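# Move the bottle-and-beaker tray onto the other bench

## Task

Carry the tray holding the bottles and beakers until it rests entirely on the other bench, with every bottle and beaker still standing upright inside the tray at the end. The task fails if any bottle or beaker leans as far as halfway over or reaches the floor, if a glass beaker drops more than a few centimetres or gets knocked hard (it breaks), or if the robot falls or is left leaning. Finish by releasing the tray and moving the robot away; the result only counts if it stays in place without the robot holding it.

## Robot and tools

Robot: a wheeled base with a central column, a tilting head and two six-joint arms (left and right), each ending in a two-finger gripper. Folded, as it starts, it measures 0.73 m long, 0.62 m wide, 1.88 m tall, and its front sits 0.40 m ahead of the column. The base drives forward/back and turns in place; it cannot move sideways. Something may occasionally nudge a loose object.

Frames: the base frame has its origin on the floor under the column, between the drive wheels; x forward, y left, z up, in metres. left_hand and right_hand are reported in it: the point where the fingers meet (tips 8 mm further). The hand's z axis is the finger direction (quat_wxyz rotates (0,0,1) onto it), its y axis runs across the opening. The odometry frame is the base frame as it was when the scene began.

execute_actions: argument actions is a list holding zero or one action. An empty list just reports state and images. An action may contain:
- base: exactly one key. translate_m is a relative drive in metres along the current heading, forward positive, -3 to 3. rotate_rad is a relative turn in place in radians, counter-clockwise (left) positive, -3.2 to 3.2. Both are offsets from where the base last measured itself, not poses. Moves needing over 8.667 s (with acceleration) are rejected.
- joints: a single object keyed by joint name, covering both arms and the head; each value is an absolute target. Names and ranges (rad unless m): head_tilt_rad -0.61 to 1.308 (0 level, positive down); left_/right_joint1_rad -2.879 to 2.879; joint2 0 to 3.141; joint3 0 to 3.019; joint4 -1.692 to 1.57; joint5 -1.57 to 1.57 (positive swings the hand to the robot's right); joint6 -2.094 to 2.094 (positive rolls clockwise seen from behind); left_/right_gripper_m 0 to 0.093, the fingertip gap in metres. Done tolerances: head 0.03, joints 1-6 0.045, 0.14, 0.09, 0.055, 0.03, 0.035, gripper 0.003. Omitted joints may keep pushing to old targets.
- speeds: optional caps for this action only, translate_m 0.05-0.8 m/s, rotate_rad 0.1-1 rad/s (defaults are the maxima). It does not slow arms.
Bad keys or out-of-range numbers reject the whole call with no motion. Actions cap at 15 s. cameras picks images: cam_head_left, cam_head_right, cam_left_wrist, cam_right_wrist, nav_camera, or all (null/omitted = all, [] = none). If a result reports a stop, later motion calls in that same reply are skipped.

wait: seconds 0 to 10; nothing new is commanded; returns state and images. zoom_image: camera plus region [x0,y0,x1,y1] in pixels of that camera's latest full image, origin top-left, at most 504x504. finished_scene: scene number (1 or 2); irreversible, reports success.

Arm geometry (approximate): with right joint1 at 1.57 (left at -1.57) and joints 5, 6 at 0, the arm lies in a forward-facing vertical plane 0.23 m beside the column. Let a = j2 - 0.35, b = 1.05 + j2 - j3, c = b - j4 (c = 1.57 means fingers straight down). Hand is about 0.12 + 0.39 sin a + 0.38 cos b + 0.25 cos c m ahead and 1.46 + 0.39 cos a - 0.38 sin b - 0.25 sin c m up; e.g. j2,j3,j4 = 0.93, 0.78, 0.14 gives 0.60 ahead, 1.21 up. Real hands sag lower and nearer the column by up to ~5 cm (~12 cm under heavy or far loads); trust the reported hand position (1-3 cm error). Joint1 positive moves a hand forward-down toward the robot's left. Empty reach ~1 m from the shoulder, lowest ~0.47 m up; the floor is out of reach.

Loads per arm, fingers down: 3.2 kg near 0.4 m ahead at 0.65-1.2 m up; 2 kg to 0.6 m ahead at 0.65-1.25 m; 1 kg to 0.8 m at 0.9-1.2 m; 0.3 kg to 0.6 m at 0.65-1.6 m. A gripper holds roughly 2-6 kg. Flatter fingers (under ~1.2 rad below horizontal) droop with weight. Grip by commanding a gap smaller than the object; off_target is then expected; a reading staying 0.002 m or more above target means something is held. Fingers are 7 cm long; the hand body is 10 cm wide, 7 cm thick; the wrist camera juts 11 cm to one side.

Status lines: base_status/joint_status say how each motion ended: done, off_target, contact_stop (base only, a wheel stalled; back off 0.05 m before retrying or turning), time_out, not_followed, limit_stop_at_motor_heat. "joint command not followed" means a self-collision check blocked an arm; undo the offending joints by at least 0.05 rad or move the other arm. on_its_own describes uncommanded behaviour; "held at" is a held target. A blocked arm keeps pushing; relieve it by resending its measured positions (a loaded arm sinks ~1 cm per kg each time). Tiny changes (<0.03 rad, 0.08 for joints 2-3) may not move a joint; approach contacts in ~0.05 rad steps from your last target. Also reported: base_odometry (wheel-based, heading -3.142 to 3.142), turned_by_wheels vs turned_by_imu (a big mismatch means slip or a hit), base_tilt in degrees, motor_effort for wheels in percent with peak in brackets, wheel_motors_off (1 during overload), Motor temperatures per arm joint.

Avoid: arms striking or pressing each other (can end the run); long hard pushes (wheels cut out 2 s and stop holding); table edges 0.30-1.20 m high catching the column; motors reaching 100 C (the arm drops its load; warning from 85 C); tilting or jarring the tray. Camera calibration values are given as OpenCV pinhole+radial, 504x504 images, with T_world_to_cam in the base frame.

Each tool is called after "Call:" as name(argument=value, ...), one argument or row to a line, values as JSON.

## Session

Call:
execute_actions(
  actions=[],
)

Scene clock: 0.00 s.
Motor temperatures (°C, as the motors report them): left_arm=[27 27 27 26 26 27] | right_arm=[25 29 26 26 25 26]
base_odometry: x=+0.000 y=+0.000 heading=+0.000 (m, m, rad; odometry frame)
turned_by_wheels: +0.000 (rad since the last result)
turned_by_imu: +0.000 (rad since the last result)
base_tilt: forward=+0.3 right=+0.4 (deg)
base_status: not commanded
joint_positions: head_tilt_rad=+0.870 left_joint1_rad=-1.594 left_joint2_rad=+0.870 left_joint3_rad=+0.416 left_joint4_rad=-0.918 left_joint5_rad=-0.014 left_joint6_rad=-0.082 left_gripper_m=+0.094 right_joint1_rad=+1.561 right_joint2_rad=+0.901 right_joint3_rad=+0.374 right_joint4_rad=-0.952 right_joint5_rad=+0.015 right_joint6_rad=+0.054 right_gripper_m=+0.094
joint_status: not commanded
wheel_motors_off: 0
motor_effort: left_wheel=+2 right_wheel=+0 (%)
left_hand: x=+0.1588 y=+0.2219 z=+1.2458 quat_wxyz=(+0.411, +0.025, -0.911, -0.017) (m; base frame)
right_hand: x=+0.1248 y=-0.2299 z=+1.2595 quat_wxyz=(+0.459, -0.025, -0.888, +0.022) (m; base frame)
pictures: cam_head_left, cam_head_right, cam_left_wrist, cam_right_wrist, nav_camera
camera_calibration (this result's frames):
cam_head_left: T_world_to_cam=[[-0.0466286, -0.998541, 0.0272421, -0.00916335], [-0.693475, 0.01273, -0.720368, 1.12909], [0.718971, -0.0524815, -0.693056, 0.959113], [0, 0, 0, 1]] pos_world=[0.0929975, 0.0268123, 1.47833]
cam_head_right: T_world_to_cam=[[-0.042768, -0.998536, 0.0331106, -0.0863863], [-0.704799, 0.00666474, -0.709376, 1.10857], [0.708117, -0.0536749, -0.704053, 0.974072], [0, 0, 0, 1]] pos_world=[0.0878665, -0.041365, 1.47505]
cam_left_wrist: T_world_to_cam=[[0.0132196, -0.99867, -0.0498313, 0.284277], [-0.10184, -0.0509213, 0.993497, -1.20236], [-0.994713, -0.0080588, -0.102378, 0.415279], [0, 0, 0, 1]] pos_world=[0.286877, 0.22602, 1.25122]
cam_right_wrist: T_world_to_cam=[[-0.0374839, -0.997887, 0.0530644, -0.286646], [0.0128856, 0.0526147, 0.998532, -1.24122], [-0.999214, 0.0381127, 0.0108862, 0.244939], [0, 0, 0, 1]] pos_world=[0.249996, -0.23007, 1.25194]
Images, in order (width x height): cam_head_left 504x504, cam_head_right 504x504, cam_left_wrist 504x504, cam_right_wrist 504x504, nav_camera 504x504.

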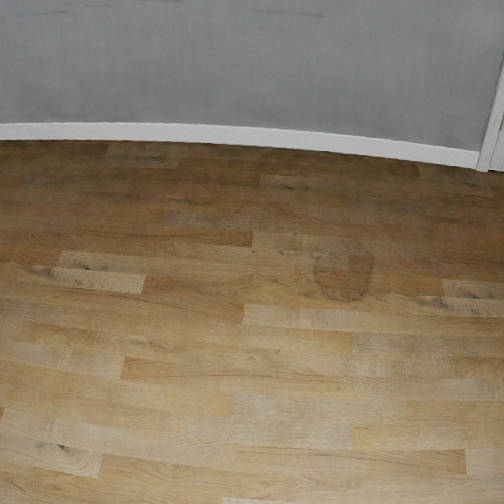

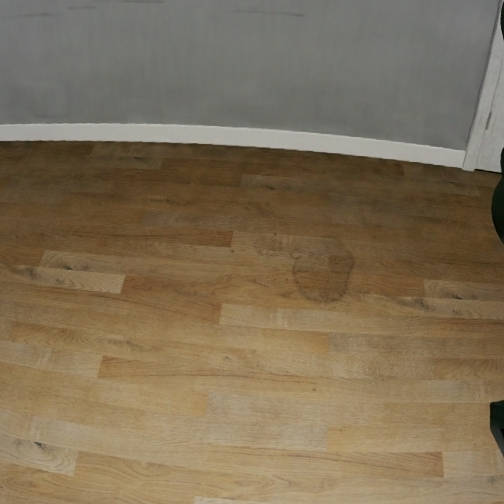

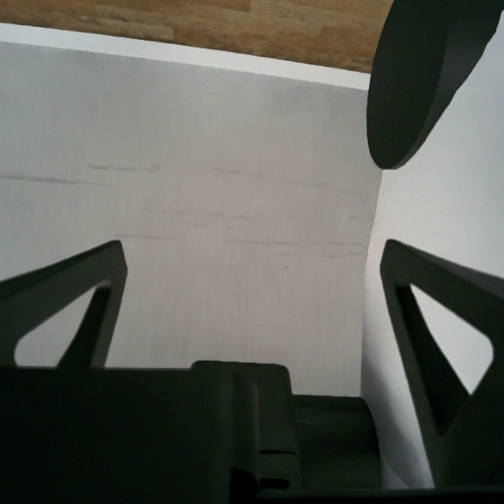

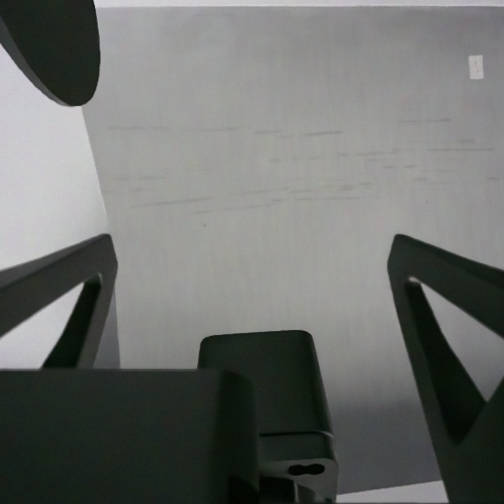

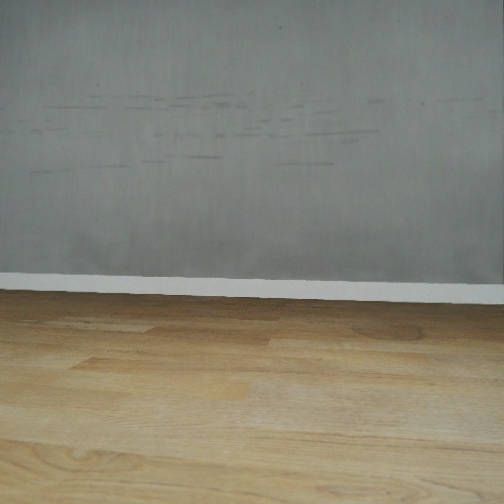

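Call:
execute_actions(
  actions=[
    {"base":{"rotate_rad":1.5},"joints":{"head_tilt_rad":0.45,"left_joint1_rad":-1.5,"right_joint1_rad":1.55,"left_joint2_rad":1.3,"right_joint2_rad":1.3,"left_joint3_rad":0.92,"right_joint3_rad":0.92,"left_joint4_rad":-0.13,"right_joint4_rad":-0.13,"left_joint5_rad":0,"right_joint5_rad":0,"left_joint6_rad":0,"right_joint6_rad":0,"left_gripper_m":0.045,"right_gripper_m":0.045}},
  ],
  cameras=["cam_head_left","nav_camera"],
)

Scene clock: 3.47 s.
Motor temperatures (°C, as the motors report them): left_arm=[27 27 27 26 26 27] | right_arm=[25 29 26 26 25 26]
base_odometry: x=+0.000 y=+0.000 heading=+1.499 (m, m, rad; odometry frame)
turned_by_wheels: +1.499 (rad since the last result)
turned_by_imu: +1.486 (rad since the last result)
base_tilt: forward=+0.4 right=+0.5 (deg)
base_status: done
joint_positions: head_tilt_rad=+0.468 left_joint1_rad=-1.502 left_joint2_rad=+1.293 left_joint3_rad=+0.930 left_joint4_rad=-0.133 left_joint5_rad=+0.000 left_joint6_rad=-0.012 left_gripper_m=+0.045 right_joint1_rad=+1.549 right_joint2_rad=+1.298 right_joint3_rad=+0.922 right_joint4_rad=-0.144 right_joint5_rad=+0.002 right_joint6_rad=+0.008 right_gripper_m=+0.045
joint_status: all done
wheel_motors_off: 0
motor_effort: left_wheel=-5(42) right_wheel=+4(43) (%)
left_hand: x=+0.5032 y=+0.2631 z=+1.0591 quat_wxyz=(-0.014, +0.023, -0.999, -0.030) (m; base frame)
right_hand: x=+0.4941 y=-0.2381 z=+1.0560 quat_wxyz=(-0.002, -0.009, -1.000, +0.011) (m; base frame)
pictures: cam_head_left, nav_camera
camera_calibration (this result's frames):
cam_head_left: T_world_to_cam=[[-0.0535681, -0.998541, 0.00684207, 0.0225997], [-0.356612, 0.01273, -0.934166, 1.4415], [0.932716, -0.0524815, -0.356774, 0.430551], [0, 0, 0, 1]] pos_world=[0.113686, 0.0268123, 1.50005]
Images, in order (width x height): cam_head_left 504x504, nav_camera 504x504.

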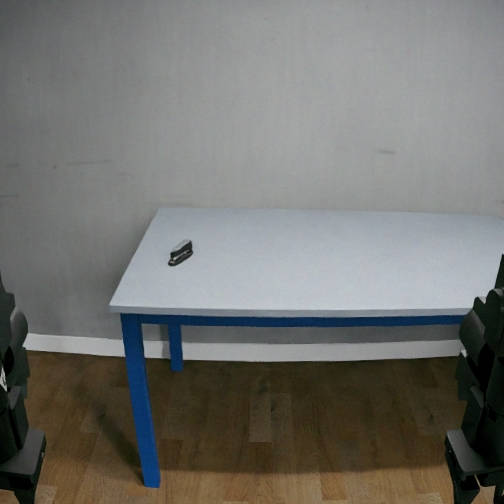

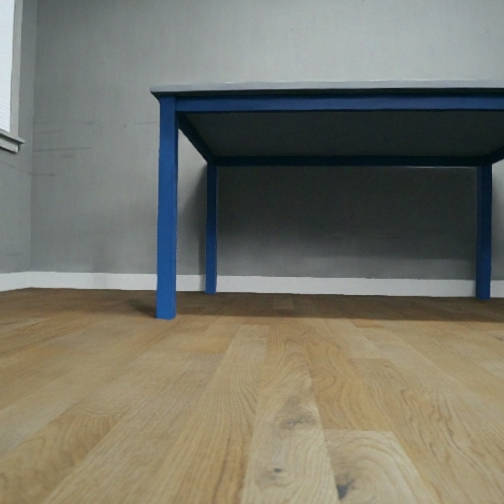

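Call:
execute_actions(
  actions=[
    {"base":{"rotate_rad":-3.14}},
  ],
  cameras=["cam_head_left","nav_camera"],
)

Scene clock: 8.37 s.
Motor temperatures (°C, as the motors report them): left_arm=[27 28 27 26 26 27] | right_arm=[25 30 26 26 25 26]
base_odometry: x=+0.000 y=+0.000 heading=-1.640 (m, m, rad; odometry frame)
turned_by_wheels: -3.139 (rad since the last result)
turned_by_imu: -3.117 (rad since the last result)
base_tilt: forward=+0.4 right=+0.4 (deg)
base_status: done
joint_positions: head_tilt_rad=+0.468 left_joint1_rad=-1.502 left_joint2_rad=+1.293 left_joint3_rad=+0.930 left_joint4_rad=-0.133 left_joint5_rad=+0.000 left_joint6_rad=-0.012 left_gripper_m=+0.045 right_joint1_rad=+1.549 right_joint2_rad=+1.298 right_joint3_rad=+0.922 right_joint4_rad=-0.144 right_joint5_rad=+0.002 right_joint6_rad=+0.008 right_gripper_m=+0.045
joint_status: not commanded
wheel_motors_off: 0
motor_effort: left_wheel=+6(42) right_wheel=-5(28) (%)
left_hand: x=+0.5032 y=+0.2631 z=+1.0591 quat_wxyz=(-0.014, +0.023, -0.999, -0.030) (m; base frame)
right_hand: x=+0.4941 y=-0.2379 z=+1.0560 quat_wxyz=(-0.002, -0.009, -1.000, +0.010) (m; base frame)
pictures: cam_head_left, nav_camera
camera_calibration (this result's frames):
cam_head_left: T_world_to_cam=[[-0.0535685, -0.998541, 0.00683954, 0.0226036], [-0.356568, 0.01273, -0.934183, 1.44152], [0.932732, -0.0524815, -0.35673, 0.430482], [0, 0, 0, 1]] pos_world=[0.113688, 0.0268123, 1.50006]
Images, in order (width x height): cam_head_left 504x504, nav_camera 504x504.

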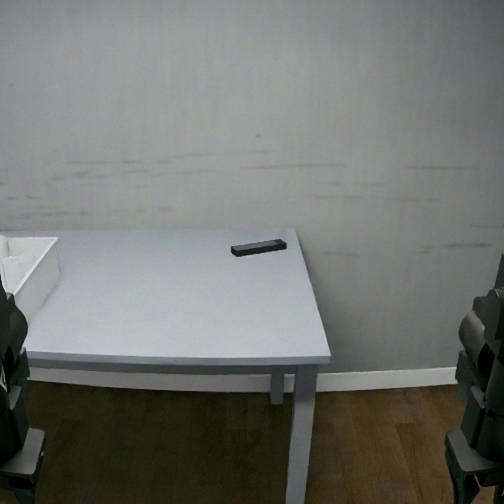

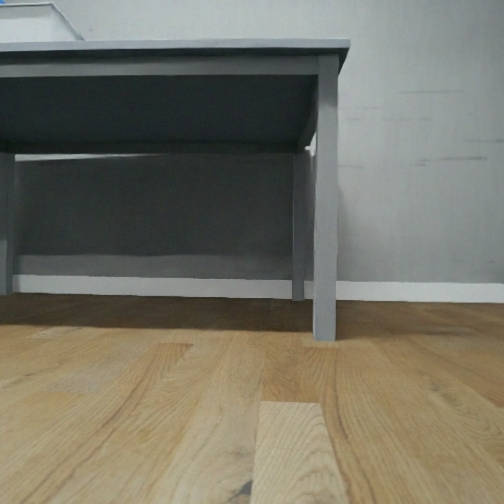

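Call:
execute_actions(
  actions=[
    {"base":{"rotate_rad":0.5},"joints":{"head_tilt_rad":0.55}},
  ],
  cameras=["cam_head_left","cam_head_right","nav_camera"],
)

Scene clock: 10.60 s.
Motor temperatures (°C, as the motors report them): left_arm=[27 28 27 26 26 27] | right_arm=[25 30 26 26 25 26]
base_odometry: x=+0.000 y=+0.000 heading=-1.141 (m, m, rad; odometry frame)
turned_by_wheels: +0.499 (rad since the last result)
turned_by_imu: +0.496 (rad since the last result)
base_tilt: forward=+0.5 right=+0.4 (deg)
base_status: done
joint_positions: head_tilt_rad=+0.554 left_joint1_rad=-1.501 left_joint2_rad=+1.293 left_joint3_rad=+0.930 left_joint4_rad=-0.133 left_joint5_rad=+0.000 left_joint6_rad=-0.012 left_gripper_m=+0.045 right_joint1_rad=+1.549 right_joint2_rad=+1.298 right_joint3_rad=+0.920 right_joint4_rad=-0.144 right_joint5_rad=+0.002 right_joint6_rad=+0.008 right_gripper_m=+0.045
joint_status: all done
wheel_motors_off: 0
motor_effort: left_wheel=-3(28) right_wheel=+3(25) (%)
left_hand: x=+0.5032 y=+0.2633 z=+1.0591 quat_wxyz=(-0.014, +0.023, -0.999, -0.030) (m; base frame)
right_hand: x=+0.4929 y=-0.2377 z=+1.0559 quat_wxyz=(-0.001, -0.009, -1.000, +0.010) (m; base frame)
pictures: cam_head_left, cam_head_right, nav_camera
camera_calibration (this result's frames):
cam_head_left: T_world_to_cam=[[-0.0527913, -0.998541, 0.0113772, 0.0155767], [-0.434838, 0.01273, -0.900419, 1.39344], [0.89896, -0.0524815, -0.434876, 0.552515], [0, 0, 0, 1]] pos_world=[0.110054, 0.0268123, 1.49478]
cam_head_right: T_world_to_cam=[[-0.0509488, -0.998536, 0.0181558, -0.0629469], [-0.449021, 0.00666474, -0.893496, 1.37932], [0.892067, -0.0536749, -0.448704, 0.571637], [0, 0, 0, 1]] pos_world=[0.1062, -0.041365, 1.49006]
Images, in order (width x height): cam_head_left 504x504, cam_head_right 504x504, nav_camera 504x504.

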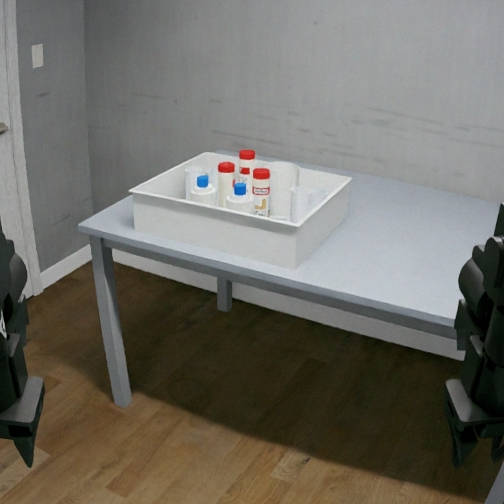

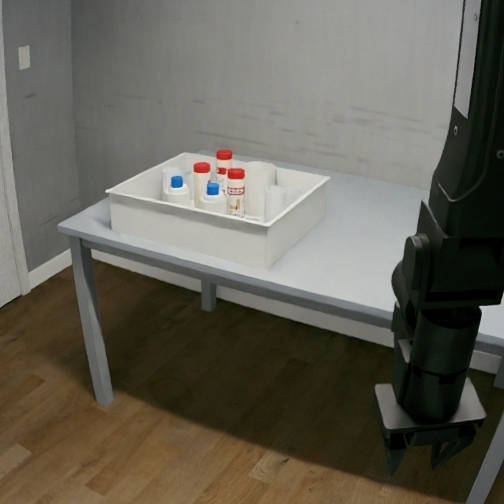

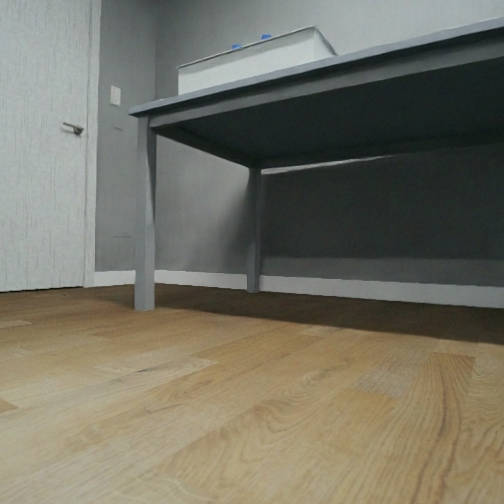

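Call:
execute_actions(
  actions=[
    {"base":{"rotate_rad":0.504}},
  ],
  cameras=[],
)

Call:
execute_actions(
  actions=[
    {"base":{"translate_m":1.053}},
  ],
  cameras=["nav_camera"],
)

Call:
execute_actions(
  actions=[
    {"base":{"rotate_rad":-1.043},"joints":{"head_tilt_rad":0.75}},
  ],
  cameras=["cam_head_left","nav_camera"],
)

Scene clock: 13.53 s.
Motor temperatures (°C, as the motors report them): left_arm=[27 28 27 26 26 27] | right_arm=[25 30 26 26 25 26]
base_odometry: x=+0.000 y=+0.000 heading=-0.638 (m, m, rad; odometry frame)
turned_by_wheels: +0.502 (rad since the last result)
turned_by_imu: +0.495 (rad since the last result)
base_tilt: forward=+0.4 right=+0.4 (deg)
base_status: done
joint_positions: head_tilt_rad=+0.554 left_joint1_rad=-1.501 left_joint2_rad=+1.293 left_joint3_rad=+0.930 left_joint4_rad=-0.133 left_joint5_rad=+0.000 left_joint6_rad=-0.012 left_gripper_m=+0.045 right_joint1_rad=+1.549 right_joint2_rad=+1.298 right_joint3_rad=+0.919 right_joint4_rad=-0.144 right_joint5_rad=+0.002 right_joint6_rad=+0.008 right_gripper_m=+0.045
joint_status: not commanded
wheel_motors_off: 0
motor_effort: left_wheel=-5(41) right_wheel=+5(34) (%)
left_hand: x=+0.5032 y=+0.2635 z=+1.0591 quat_wxyz=(-0.014, +0.023, -0.999, -0.031) (m; base frame)
right_hand: x=+0.4927 y=-0.2377 z=+1.0558 quat_wxyz=(-0.001, -0.009, -1.000, +0.010) (m; base frame)
pictures: none
No camera images: the call's "cameras" was empty. Leave "cameras" out to get every camera's image.

Scene clock: 16.80 s.
Motor temperatures (°C, as the motors report them): left_arm=[27 29 27 26 26 27] | right_arm=[25 30 26 26 25 26]
base_odometry: x=+0.846 y=-0.627 heading=-0.638 (m, m, rad; odometry frame)
turned_by_wheels: +0.000 (rad since the last result)
turned_by_imu: -0.002 (rad since the last result)
base_tilt: forward=+0.4 right=+0.4 (deg)
base_status: done
joint_positions: head_tilt_rad=+0.554 left_joint1_rad=-1.501 left_joint2_rad=+1.294 left_joint3_rad=+0.926 left_joint4_rad=-0.133 left_joint5_rad=+0.000 left_joint6_rad=-0.012 left_gripper_m=+0.045 right_joint1_rad=+1.549 right_joint2_rad=+1.298 right_joint3_rad=+0.921 right_joint4_rad=-0.144 right_joint5_rad=+0.002 right_joint6_rad=+0.008 right_gripper_m=+0.045
joint_status: not commanded
wheel_motors_off: 0
motor_effort: left_wheel=-1(53) right_wheel=+1(52) (%)
left_hand: x=+0.5004 y=+0.2634 z=+1.0587 quat_wxyz=(-0.011, +0.023, -0.999, -0.031) (m; base frame)
right_hand: x=+0.4934 y=-0.2377 z=+1.0559 quat_wxyz=(-0.001, -0.009, -1.000, +0.010) (m; base frame)
pictures: nav_camera
Images, in order (width x height): nav_camera 504x504.

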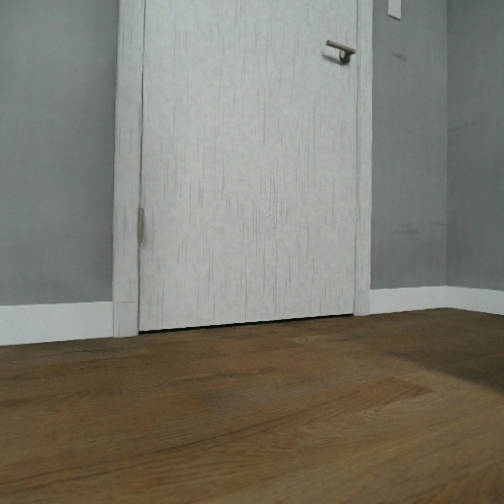

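Scene clock: 19.37 s.
Motor temperatures (°C, as the motors report them): left_arm=[27 29 27 26 26 27] | right_arm=[25 30 26 26 25 26]
base_odometry: x=+0.846 y=-0.627 heading=-1.680 (m, m, rad; odometry frame)
turned_by_wheels: -1.042 (rad since the last result)
turned_by_imu: -1.034 (rad since the last result)
base_tilt: forward=+0.4 right=+0.4 (deg)
base_status: done
joint_positions: head_tilt_rad=+0.752 left_joint1_rad=-1.501 left_joint2_rad=+1.294 left_joint3_rad=+0.926 left_joint4_rad=-0.133 left_joint5_rad=+0.000 left_joint6_rad=-0.012 left_gripper_m=+0.045 right_joint1_rad=+1.549 right_joint2_rad=+1.298 right_joint3_rad=+0.921 right_joint4_rad=-0.144 right_joint5_rad=+0.001 right_joint6_rad=+0.008 right_gripper_m=+0.045
joint_status: all done
wheel_motors_off: 0
motor_effort: left_wheel=+5(39) right_wheel=-4(45) (%)
left_hand: x=+0.5004 y=+0.2634 z=+1.0587 quat_wxyz=(-0.011, +0.023, -0.999, -0.031) (m; base frame)
right_hand: x=+0.4934 y=-0.2378 z=+1.0559 quat_wxyz=(-0.001, -0.009, -1.000, +0.010) (m; base frame)
pictures: cam_head_left, nav_camera
camera_calibration (this result's frames):
cam_head_left: T_world_to_cam=[[-0.0495123, -0.998541, 0.0215612, -0.000270671], [-0.603814, 0.01273, -0.797024, 1.24266], [0.795586, -0.0524815, -0.603563, 0.817463], [0, 0, 0, 1]] pos_world=[0.0999605, 0.0268123, 1.48383]
Images, in order (width x height): cam_head_left 504x504, nav_camera 504x504.

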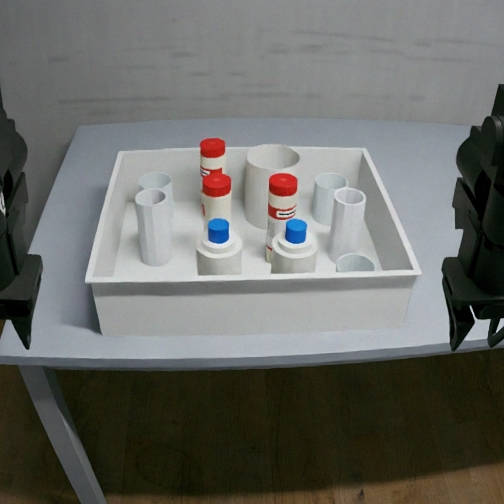

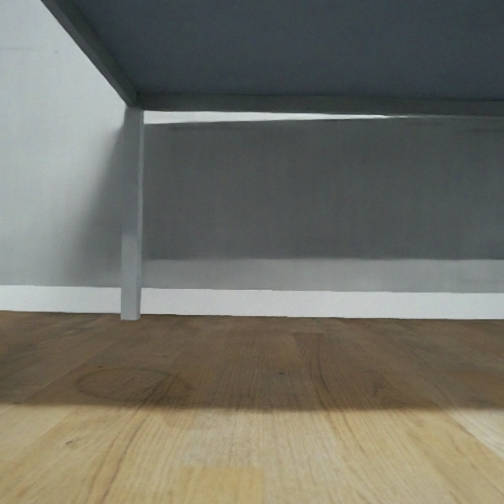

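Call:
execute_actions(
  actions=[
    {"base":{"translate_m":0.6},"speeds":{"translate_m":0.35},"joints":{"head_tilt_rad":1.15,"left_joint1_rad":-1.56,"right_joint1_rad":1.445,"right_joint5_rad":-0.07,"right_joint6_rad":-0.05}},
  ],
  cameras=["cam_head_left","cam_head_right","cam_left_wrist","cam_right_wrist"],
)

Scene clock: 23.20 s.
Motor temperatures (°C, as the motors report them): left_arm=[27 29 27 26 26 27] | right_arm=[25 31 26 26 25 26]
base_odometry: x=+0.780 y=-1.224 heading=-1.681 (m, m, rad; odometry frame)
turned_by_wheels: +0.000 (rad since the last result)
turned_by_imu: -0.002 (rad since the last result)
base_tilt: forward=+0.4 right=+0.4 (deg)
base_status: done
joint_positions: head_tilt_rad=+1.149 left_joint1_rad=-1.563 left_joint2_rad=+1.294 left_joint3_rad=+0.923 left_joint4_rad=-0.133 left_joint5_rad=+0.000 left_joint6_rad=-0.012 left_gripper_m=+0.045 right_joint1_rad=+1.439 right_joint2_rad=+1.298 right_joint3_rad=+0.918 right_joint4_rad=-0.144 right_joint5_rad=-0.068 right_joint6_rad=-0.042 right_gripper_m=+0.045
joint_status: all done
wheel_motors_off: 0
motor_effort: left_wheel=+0(67) right_wheel=+1(50) (%)
left_hand: x=+0.4991 y=+0.2289 z=+1.0574 quat_wxyz=(-0.010, +0.008, -1.000, -0.003) (m; base frame)
right_hand: x=+0.4904 y=-0.2867 z=+1.0589 quat_wxyz=(-0.001, -0.012, -1.000, +0.023) (m; base frame)
pictures: cam_head_left, cam_head_right, cam_left_wrist, cam_right_wrist
camera_calibration (this result's frames):
cam_head_left: T_world_to_cam=[[-0.0373389, -0.998541, 0.039015, -0.0277581], [-0.864843, 0.01273, -0.501881, 0.801192], [0.500652, -0.0524815, -0.864057, 1.23337], [0, 0, 0, 1]] pos_world=[0.0743807, 0.0268123, 1.46889]
cam_head_right: T_world_to_cam=[[-0.0320132, -0.998536, 0.0435955, -0.103071], [-0.872708, 0.00666474, -0.488197, 0.776348], [0.487192, -0.0536749, -0.871644, 1.24321], [0, 0, 0, 1]] pos_world=[0.0685443, -0.041365, 1.46714]
cam_left_wrist: T_world_to_cam=[[0.00312064, -0.999782, -0.0206561, 0.251827], [-0.824233, -0.0142681, 0.566071, -0.175963], [-0.566242, 0.0152589, -0.824098, 1.27849], [0, 0, 0, 1]] pos_world=[0.578115, 0.229753, 1.15841]
cam_right_wrist: T_world_to_cam=[[-0.0241159, -0.999221, 0.0312276, -0.302806], [-0.809172, 0.0378537, 0.586352, -0.207332], [-0.587077, -0.0111281, -0.809455, 1.26707], [0, 0, 0, 1]] pos_world=[0.568796, -0.280622, 1.15666]
Images, in order (width x height): cam_head_left 504x504, cam_head_right 504x504, cam_left_wrist 504x504, cam_right_wrist 504x504.

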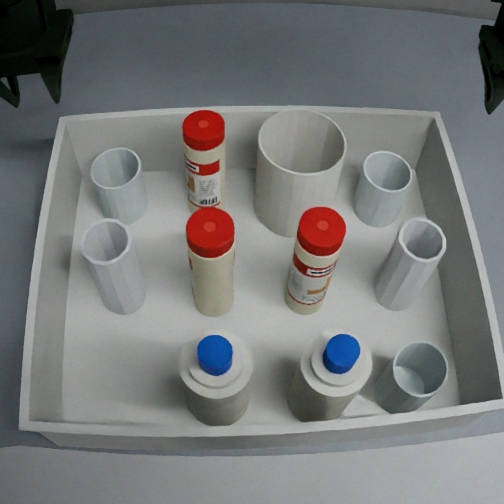

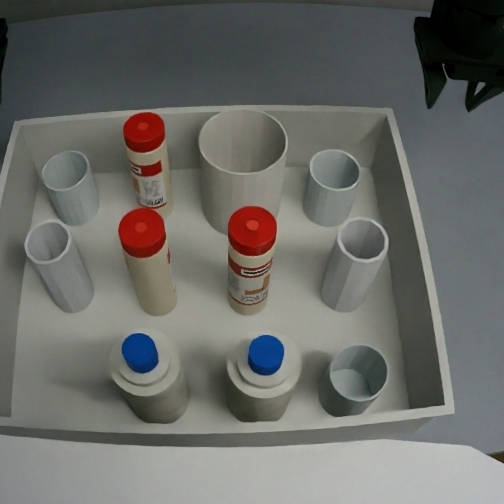

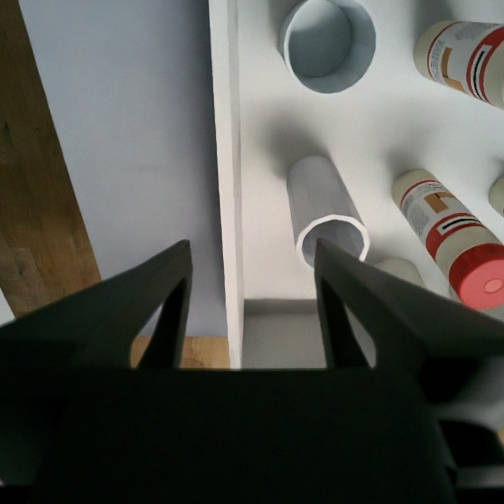

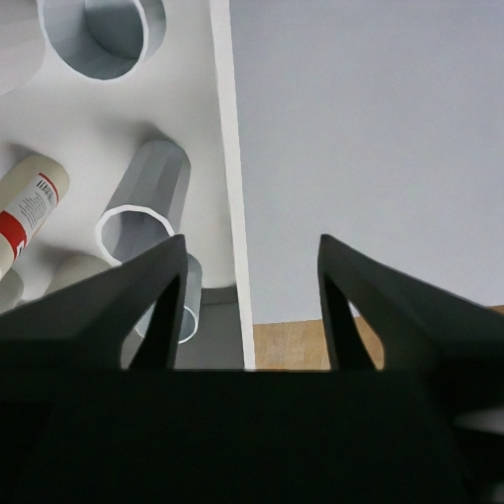

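Call:
execute_actions(
  actions=[
    {"base":{"translate_m":-0.07},"speeds":{"translate_m":0.2}},
  ],
  cameras=[],
)

Call:
execute_actions(
  actions=[
    {"joints":{"left_joint1_rad":-1.53,"right_joint1_rad":1.475,"left_joint2_rad":1.65,"left_joint3_rad":0.96,"left_joint4_rad":0.177,"right_joint2_rad":1.65,"right_joint3_rad":0.96,"right_joint4_rad":0.177}},
  ],
  cameras=["cam_head_left","cam_head_right","cam_left_wrist","cam_right_wrist"],
)

Scene clock: 25.57 s.
Motor temperatures (°C, as the motors report them): left_arm=[27 29 27 26 26 27] | right_arm=[25 31 26 26 25 26]
base_odometry: x=+0.788 y=-1.154 heading=-1.681 (m, m, rad; odometry frame)
turned_by_wheels: +0.000 (rad since the last result)
turned_by_imu: +0.000 (rad since the last result)
base_tilt: forward=+0.4 right=+0.4 (deg)
base_status: done
joint_positions: head_tilt_rad=+1.150 left_joint1_rad=-1.563 left_joint2_rad=+1.295 left_joint3_rad=+0.919 left_joint4_rad=-0.133 left_joint5_rad=+0.000 left_joint6_rad=-0.012 left_gripper_m=+0.045 right_joint1_rad=+1.439 right_joint2_rad=+1.298 right_joint3_rad=+0.914 right_joint4_rad=-0.144 right_joint5_rad=-0.068 right_joint6_rad=-0.042 right_gripper_m=+0.045
joint_status: not commanded
wheel_motors_off: 0
motor_effort: left_wheel=+0(41) right_wheel=-1(33) (%)
left_hand: x=+0.4965 y=+0.2289 z=+1.0567 quat_wxyz=(-0.007, +0.008, -1.000, -0.003) (m; base frame)
right_hand: x=+0.4878 y=-0.2866 z=+1.0587 quat_wxyz=(+0.002, -0.012, -1.000, +0.023) (m; base frame)
pictures: none
No camera images: the call's "cameras" was empty. Leave "cameras" out to get every camera's image.

Scene clock: 26.87 s.
Motor temperatures (°C, as the motors report them): left_arm=[27 29 27 26 26 27] | right_arm=[25 31 26 26 25 26]
base_odometry: x=+0.788 y=-1.154 heading=-1.681 (m, m, rad; odometry frame)
turned_by_wheels: +0.000 (rad since the last result)
turned_by_imu: +0.000 (rad since the last result)
base_tilt: forward=+0.4 right=+0.4 (deg)
base_status: not commanded
joint_positions: head_tilt_rad=+1.150 left_joint1_rad=-1.534 left_joint2_rad=+1.665 left_joint3_rad=+0.953 left_joint4_rad=+0.167 left_joint5_rad=+0.000 left_joint6_rad=-0.012 left_gripper_m=+0.045 right_joint1_rad=+1.476 right_joint2_rad=+1.667 right_joint3_rad=+0.960 right_joint4_rad=+0.159 right_joint5_rad=-0.068 right_joint6_rad=-0.042 right_gripper_m=+0.045
joint_status: all done
wheel_motors_off: 0
motor_effort: left_wheel=+1(1) right_wheel=-1(2) (%)
left_hand: x=+0.4196 y=+0.2478 z=+0.9314 quat_wxyz=(+0.011, +0.016, -1.000, -0.016) (m; base frame)
right_hand: x=+0.4203 y=-0.2730 z=+0.9319 quat_wxyz=(+0.011, -0.003, -1.000, +0.006) (m; base frame)
pictures: cam_head_left, cam_head_right, cam_left_wrist, cam_right_wrist
camera_calibration (this result's frames):
cam_head_left: T_world_to_cam=[[-0.037306, -0.998541, 0.0390464, -0.0278081], [-0.865266, 0.01273, -0.501152, 0.800091], [0.499923, -0.0524815, -0.864478, 1.23405], [0, 0, 0, 1]] pos_world=[0.0743208, 0.0268123, 1.46887]
cam_head_right: T_world_to_cam=[[-0.0319765, -0.998536, 0.0436225, -0.103114], [-0.873119, 0.00666474, -0.487462, 0.775236], [0.486457, -0.0536749, -0.872054, 1.24388], [0, 0, 0, 1]] pos_world=[0.0684829, -0.041365, 1.46712]
cam_left_wrist: T_world_to_cam=[[0.0172315, -0.998791, -0.0460347, 0.285828], [-0.800034, -0.0413888, 0.598525, -0.20364], [-0.599707, 0.0265158, -0.79978, 1.11793], [0, 0, 0, 1]] pos_world=[0.502583, 0.247412, 1.02914]
cam_right_wrist: T_world_to_cam=[[-0.00744588, -0.999969, -0.00250366, -0.262623], [-0.795289, 0.004404, 0.606215, -0.223555], [-0.606185, 0.00650493, -0.795297, 1.12289], [0, 0, 0, 1]] pos_world=[0.500936, -0.268935, 1.0279]
Images, in order (width x height): cam_head_left 504x504, cam_head_right 504x504, cam_left_wrist 504x504, cam_right_wrist 504x504.

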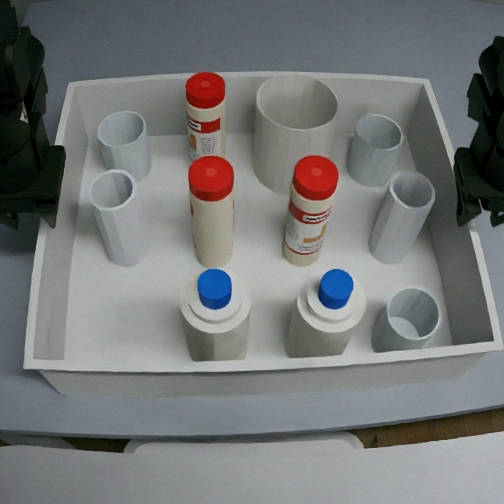

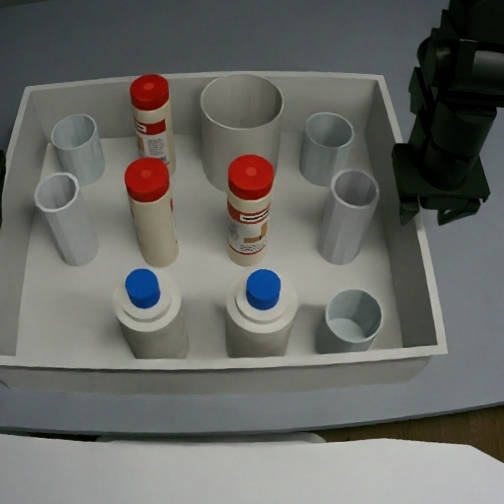

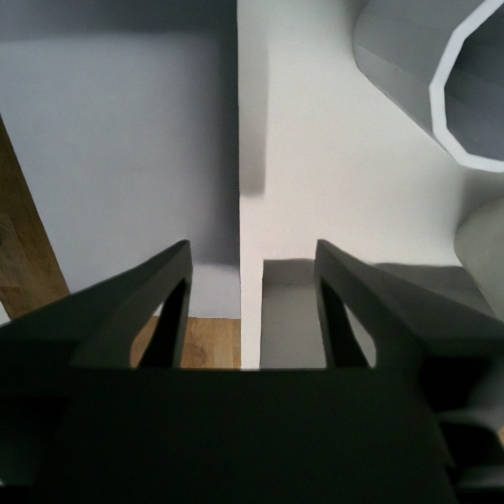

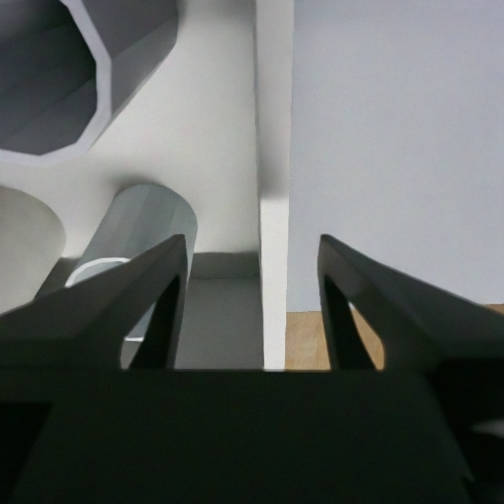

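Call:
execute_actions(
  actions=[
    {"joints":{"left_joint2_rad":1.79,"left_joint3_rad":1.05,"left_joint4_rad":0.22,"right_joint2_rad":1.79,"right_joint3_rad":1.05,"right_joint4_rad":0.22}},
  ],
  cameras=["cam_left_wrist","cam_right_wrist"],
)

Call:
execute_actions(
  actions=[
    {"joints":{"left_joint2_rad":1.89,"left_joint3_rad":1.15,"right_joint2_rad":1.89,"right_joint3_rad":1.15}},
  ],
  cameras=["cam_left_wrist","cam_right_wrist"],
)

Scene clock: 28.37 s.
Motor temperatures (°C, as the motors report them): left_arm=[27 29 27 26 26 27] | right_arm=[25 31 26 26 25 26]
base_odometry: x=+0.788 y=-1.154 heading=-1.681 (m, m, rad; odometry frame)
turned_by_wheels: +0.000 (rad since the last result)
turned_by_imu: +0.000 (rad since the last result)
base_tilt: forward=+0.4 right=+0.4 (deg)
base_status: not commanded
joint_positions: head_tilt_rad=+1.150 left_joint1_rad=-1.534 left_joint2_rad=+1.792 left_joint3_rad=+1.055 left_joint4_rad=+0.219 left_joint5_rad=+0.000 left_joint6_rad=-0.012 left_gripper_m=+0.045 right_joint1_rad=+1.476 right_joint2_rad=+1.786 right_joint3_rad=+1.050 right_joint4_rad=+0.212 right_joint5_rad=-0.068 right_joint6_rad=-0.042 right_gripper_m=+0.045
joint_status: all done
wheel_motors_off: 0
motor_effort: left_wheel=+1(2) right_wheel=+0(2) (%)
left_hand: x=+0.4258 y=+0.2494 z=+0.8855 quat_wxyz=(-0.003, +0.015, -1.000, -0.016) (m; base frame)
right_hand: x=+0.4233 y=-0.2767 z=+0.8893 quat_wxyz=(+0.000, -0.003, -1.000, +0.007) (m; base frame)
pictures: cam_left_wrist, cam_right_wrist
camera_calibration (this result's frames):
cam_left_wrist: T_world_to_cam=[[0.0176072, -0.998783, -0.0460659, 0.285066], [-0.815974, -0.04098, 0.576634, -0.145064], [-0.57782, 0.0274357, -0.815703, 1.08942], [0, 0, 0, 1]] pos_world=[0.506103, 0.248885, 0.985427]
cam_right_wrist: T_world_to_cam=[[-0.00552366, -0.999984, -0.00156842, -0.268011], [-0.808901, 0.00354603, 0.587934, -0.173493], [-0.587918, 0.00451624, -0.808908, 1.09468], [0, 0, 0, 1]] pos_world=[0.501763, -0.272335, 0.987077]
Images, in order (width x height): cam_left_wrist 504x504, cam_right_wrist 504x504.

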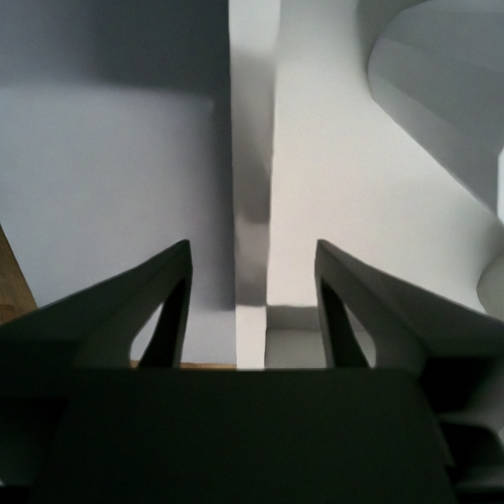

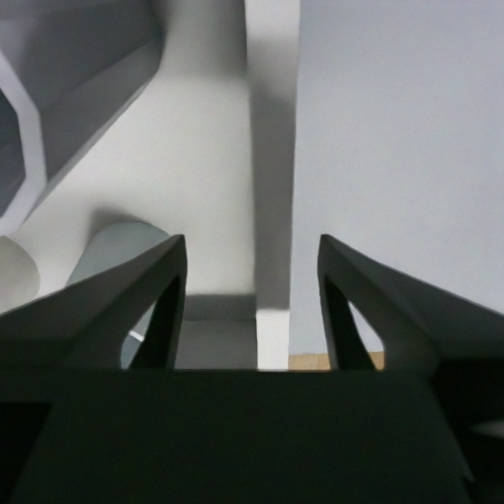

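Scene clock: 29.27 s.
Motor temperatures (°C, as the motors report them): left_arm=[27 29 27 26 26 27] | right_arm=[25 31 26 26 25 26]
base_odometry: x=+0.788 y=-1.154 heading=-1.681 (m, m, rad; odometry frame)
turned_by_wheels: +0.000 (rad since the last result)
turned_by_imu: +0.000 (rad since the last result)
base_tilt: forward=+0.4 right=+0.4 (deg)
base_status: not commanded
joint_positions: head_tilt_rad=+1.150 left_joint1_rad=-1.534 left_joint2_rad=+1.887 left_joint3_rad=+1.151 left_joint4_rad=+0.219 left_joint5_rad=+0.000 left_joint6_rad=-0.012 left_gripper_m=+0.045 right_joint1_rad=+1.476 right_joint2_rad=+1.880 right_joint3_rad=+1.153 right_joint4_rad=+0.212 right_joint5_rad=-0.068 right_joint6_rad=-0.042 right_gripper_m=+0.045
joint_status: all done
wheel_motors_off: 0
motor_effort: left_wheel=+1(2) right_wheel=+0(2) (%)
left_hand: x=+0.4295 y=+0.2506 z=+0.8490 quat_wxyz=(-0.004, +0.015, -1.000, -0.016) (m; base frame)
right_hand: x=+0.4317 y=-0.2801 z=+0.8526 quat_wxyz=(-0.004, -0.002, -1.000, +0.007) (m; base frame)
pictures: cam_left_wrist, cam_right_wrist
camera_calibration (this result's frames):
cam_left_wrist: T_world_to_cam=[[0.0176284, -0.998783, -0.0460674, 0.284554], [-0.816855, -0.0409563, 0.575388, -0.119451], [-0.576574, 0.0274872, -0.816582, 1.06197], [0, 0, 0, 1]] pos_world=[0.509714, 0.250125, 0.949025]
cam_right_wrist: T_world_to_cam=[[-0.00479253, -0.999988, -0.00119833, -0.27207], [-0.814008, 0.00320516, 0.580844, -0.136995], [-0.580834, 0.00375917, -0.814014, 1.07105], [0, 0, 0, 1]] pos_world=[0.509281, -0.275654, 0.951095]
Images, in order (width x height): cam_left_wrist 504x504, cam_right_wrist 504x504.

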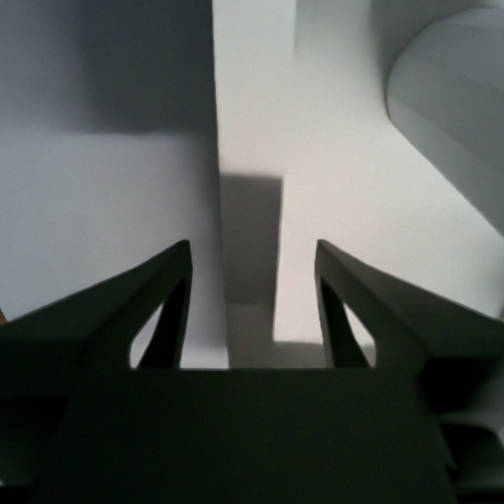

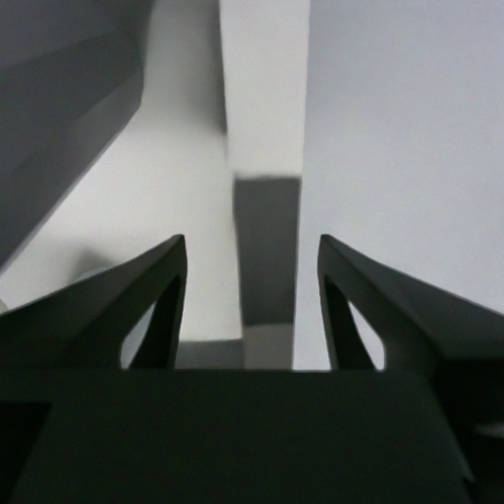

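Call:
execute_actions(
  actions=[
    {"joints":{"left_joint2_rad":1.96,"left_joint3_rad":1.2,"right_joint2_rad":1.97,"right_joint3_rad":1.205}},
  ],
  cameras=[],
)

Call:
execute_actions(
  actions=[
    {"joints":{"left_gripper_m":0,"right_gripper_m":0}},
  ],
  cameras=["cam_head_left","cam_left_wrist","cam_right_wrist"],
)

Scene clock: 30.30 s.
Motor temperatures (°C, as the motors report them): left_arm=[27 29 27 26 26 27] | right_arm=[25 31 26 26 25 26]
base_odometry: x=+0.788 y=-1.154 heading=-1.681 (m, m, rad; odometry frame)
turned_by_wheels: +0.000 (rad since the last result)
turned_by_imu: +0.000 (rad since the last result)
base_tilt: forward=+0.4 right=+0.4 (deg)
base_status: not commanded
joint_positions: head_tilt_rad=+1.150 left_joint1_rad=-1.534 left_joint2_rad=+1.954 left_joint3_rad=+1.201 left_joint4_rad=+0.219 left_joint5_rad=+0.000 left_joint6_rad=-0.012 left_gripper_m=+0.045 right_joint1_rad=+1.472 right_joint2_rad=+1.937 right_joint3_rad=+1.211 right_joint4_rad=+0.212 right_joint5_rad=-0.075 right_joint6_rad=-0.042 right_gripper_m=+0.045
joint_status: all done
wheel_motors_off: 0
motor_effort: left_wheel=+1(2) right_wheel=+0(1) (%)
left_hand: x=+0.4190 y=+0.2512 z=+0.8245 quat_wxyz=(+0.005, +0.016, -1.000, -0.016) (m; base frame)
right_hand: x=+0.4334 y=-0.2838 z=+0.8310 quat_wxyz=(-0.006, -0.003, -1.000, +0.005) (m; base frame)
pictures: none
No camera images: the call's "cameras" was empty. Leave "cameras" out to get every camera's image.

Scene clock: 30.90 s.
Motor temperatures (°C, as the motors report them): left_arm=[27 29 27 26 26 27] | right_arm=[25 31 26 26 25 26]
base_odometry: x=+0.788 y=-1.154 heading=-1.681 (m, m, rad; odometry frame)
turned_by_wheels: +0.000 (rad since the last result)
turned_by_imu: +0.000 (rad since the last result)
base_tilt: forward=+0.4 right=+0.4 (deg)
base_status: not commanded
joint_positions: head_tilt_rad=+1.150 left_joint1_rad=-1.527 left_joint2_rad=+1.954 left_joint3_rad=+1.201 left_joint4_rad=+0.220 left_joint5_rad=+0.046 left_joint6_rad=-0.014 left_gripper_m=+0.007 right_joint1_rad=+1.465 right_joint2_rad=+1.937 right_joint3_rad=+1.211 right_joint4_rad=+0.212 right_joint5_rad=-0.117 right_joint6_rad=-0.085 right_gripper_m=+0.006
joint_status: left_gripper_m off_target (ended at +0.007, target +0.000); right_gripper_m off_target (ended at +0.006, target +0.000)
wheel_motors_off: 0
motor_effort: left_wheel=+1(2) right_wheel=-1(2) (%)
left_hand: x=+0.4194 y=+0.2479 z=+0.8246 quat_wxyz=(+0.004, +0.018, -1.000, +0.004) (m; base frame)
right_hand: x=+0.4331 y=-0.2813 z=+0.8311 quat_wxyz=(-0.007, +0.017, -1.000, -0.012) (m; base frame)
pictures: cam_head_left, cam_left_wrist, cam_right_wrist
camera_calibration (this result's frames):
cam_head_left: T_world_to_cam=[[-0.037306, -0.998541, 0.0390464, -0.0278081], [-0.865266, 0.01273, -0.501152, 0.80009], [0.499923, -0.0524815, -0.864478, 1.23405], [0, 0, 0, 1]] pos_world=[0.0743208, 0.0268123, 1.46887]
cam_left_wrist: T_world_to_cam=[[0.0229605, -0.999723, -0.00515932, 0.245125], [-0.808142, -0.0215981, 0.588591, -0.133146], [-0.588539, -0.0093449, -0.808414, 1.04373], [0, 0, 0, 1]] pos_world=[0.501046, 0.251935, 0.923398]
cam_right_wrist: T_world_to_cam=[[0.0330157, -0.998668, -0.039659, -0.257354], [-0.81595, -0.049848, 0.575969, -0.133435], [-0.577178, 0.0133438, -0.816509, 1.05755], [0, 0, 0, 1]] pos_world=[0.510016, -0.277775, 0.930149]
Images, in order (width x height): cam_head_left 504x504, cam_left_wrist 504x504, cam_right_wrist 504x504.

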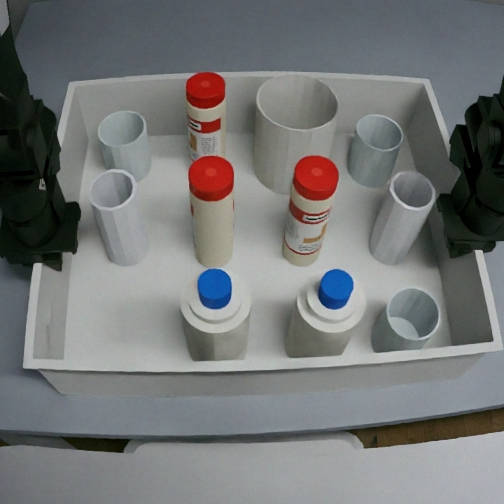

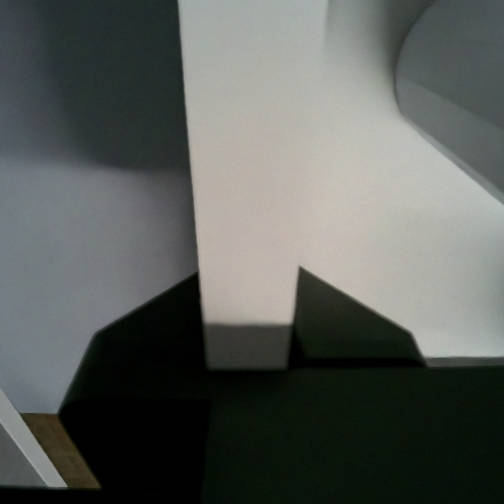

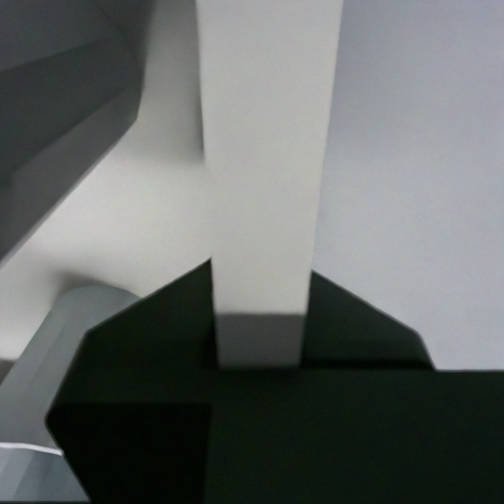

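Call:
execute_actions(
  actions=[
    {"joints":{"left_joint2_rad":1.85,"left_joint3_rad":1.12,"right_joint2_rad":1.84,"right_joint3_rad":1.125,"left_joint5_rad":0.046,"right_joint5_rad":-0.117,"right_joint6_rad":-0.085}},
  ],
  cameras=["cam_head_left"],
)

Call:
execute_actions(
  actions=[
    {"joints":{"left_joint2_rad":1.77,"left_joint3_rad":1.08,"right_joint2_rad":1.76,"right_joint3_rad":1.085}},
  ],
  cameras=["cam_head_left"],
)

Scene clock: 32.30 s.
Motor temperatures (°C, as the motors report them): left_arm=[27 30 27 26 27 27] | right_arm=[25 31 26 26 26 26]
base_odometry: x=+0.788 y=-1.154 heading=-1.681 (m, m, rad; odometry frame)
turned_by_wheels: +0.000 (rad since the last result)
turned_by_imu: +0.000 (rad since the last result)
base_tilt: forward=+0.3 right=+0.4 (deg)
base_status: not commanded
joint_positions: head_tilt_rad=+1.150 left_joint1_rad=-1.518 left_joint2_rad=+1.926 left_joint3_rad=+1.148 left_joint4_rad=+0.215 left_joint5_rad=+0.076 left_joint6_rad=-0.001 left_gripper_m=+0.006 right_joint1_rad=+1.459 right_joint2_rad=+1.920 right_joint3_rad=+1.153 right_joint4_rad=+0.220 right_joint5_rad=-0.144 right_joint6_rad=-0.084 right_gripper_m=+0.005
joint_status: left_joint5_rad off_target (ended at +0.076, target +0.046); the others done
wheel_motors_off: 0
motor_effort: left_wheel=+0(1) right_wheel=-1(2) (%)
left_hand: x=+0.4025 y=+0.2480 z=+0.8381 quat_wxyz=(+0.019, +0.015, -1.000, +0.016) (m; base frame)
right_hand: x=+0.4098 y=-0.2787 z=+0.8416 quat_wxyz=(+0.009, +0.013, -1.000, -0.025) (m; base frame)
pictures: cam_head_left
camera_calibration (this result's frames):
cam_head_left: T_world_to_cam=[[-0.037306, -0.998541, 0.0390464, -0.0278081], [-0.865266, 0.01273, -0.501152, 0.800091], [0.499923, -0.0524815, -0.864478, 1.23405], [0, 0, 0, 1]] pos_world=[0.0743208, 0.0268123, 1.46887]
Images, in order (width x height): cam_head_left 504x504.

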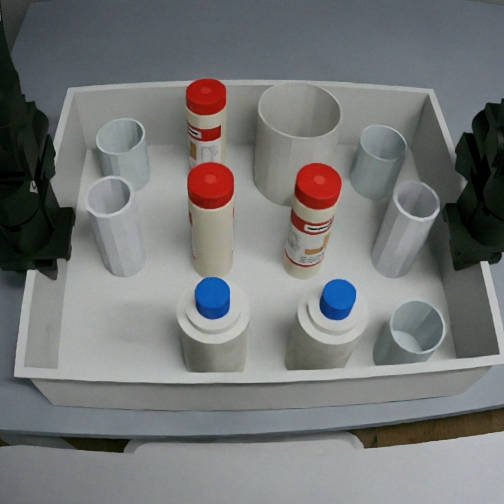

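Scene clock: 33.27 s.
Motor temperatures (°C, as the motors report them): left_arm=[27 30 27 26 27 27] | right_arm=[25 31 26 26 26 26]
base_odometry: x=+0.788 y=-1.154 heading=-1.681 (m, m, rad; odometry frame)
turned_by_wheels: +0.000 (rad since the last result)
turned_by_imu: +0.000 (rad since the last result)
base_tilt: forward=+0.4 right=+0.4 (deg)
base_status: not commanded
joint_positions: head_tilt_rad=+1.150 left_joint1_rad=-1.516 left_joint2_rad=+1.833 left_joint3_rad=+1.097 left_joint4_rad=+0.213 left_joint5_rad=+0.076 left_joint6_rad=+0.001 left_gripper_m=+0.006 right_joint1_rad=+1.457 right_joint2_rad=+1.834 right_joint3_rad=+1.107 right_joint4_rad=+0.220 right_joint5_rad=-0.150 right_joint6_rad=-0.082 right_gripper_m=+0.005
joint_status: all done
wheel_motors_off: 0
motor_effort: left_wheel=+0(1) right_wheel=-1(1) (%)
left_hand: x=+0.4267 y=+0.2490 z=+0.8700 quat_wxyz=(-0.001, +0.013, -1.000, +0.014) (m; base frame)
right_hand: x=+0.4336 y=-0.2777 z=+0.8715 quat_wxyz=(-0.012, +0.014, -1.000, -0.025) (m; base frame)
pictures: cam_head_left
camera_calibration (this result's frames):
cam_head_left: T_world_to_cam=[[-0.037306, -0.998541, 0.0390464, -0.0278081], [-0.865266, 0.01273, -0.501152, 0.80009], [0.499923, -0.0524815, -0.864478, 1.23405], [0, 0, 0, 1]] pos_world=[0.0743208, 0.0268123, 1.46887]
Images, in order (width x height): cam_head_left 504x504.

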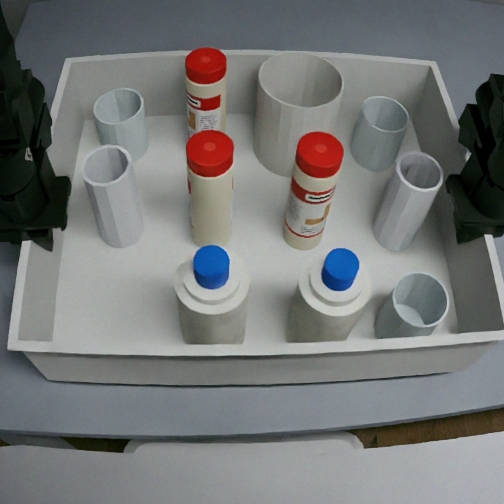

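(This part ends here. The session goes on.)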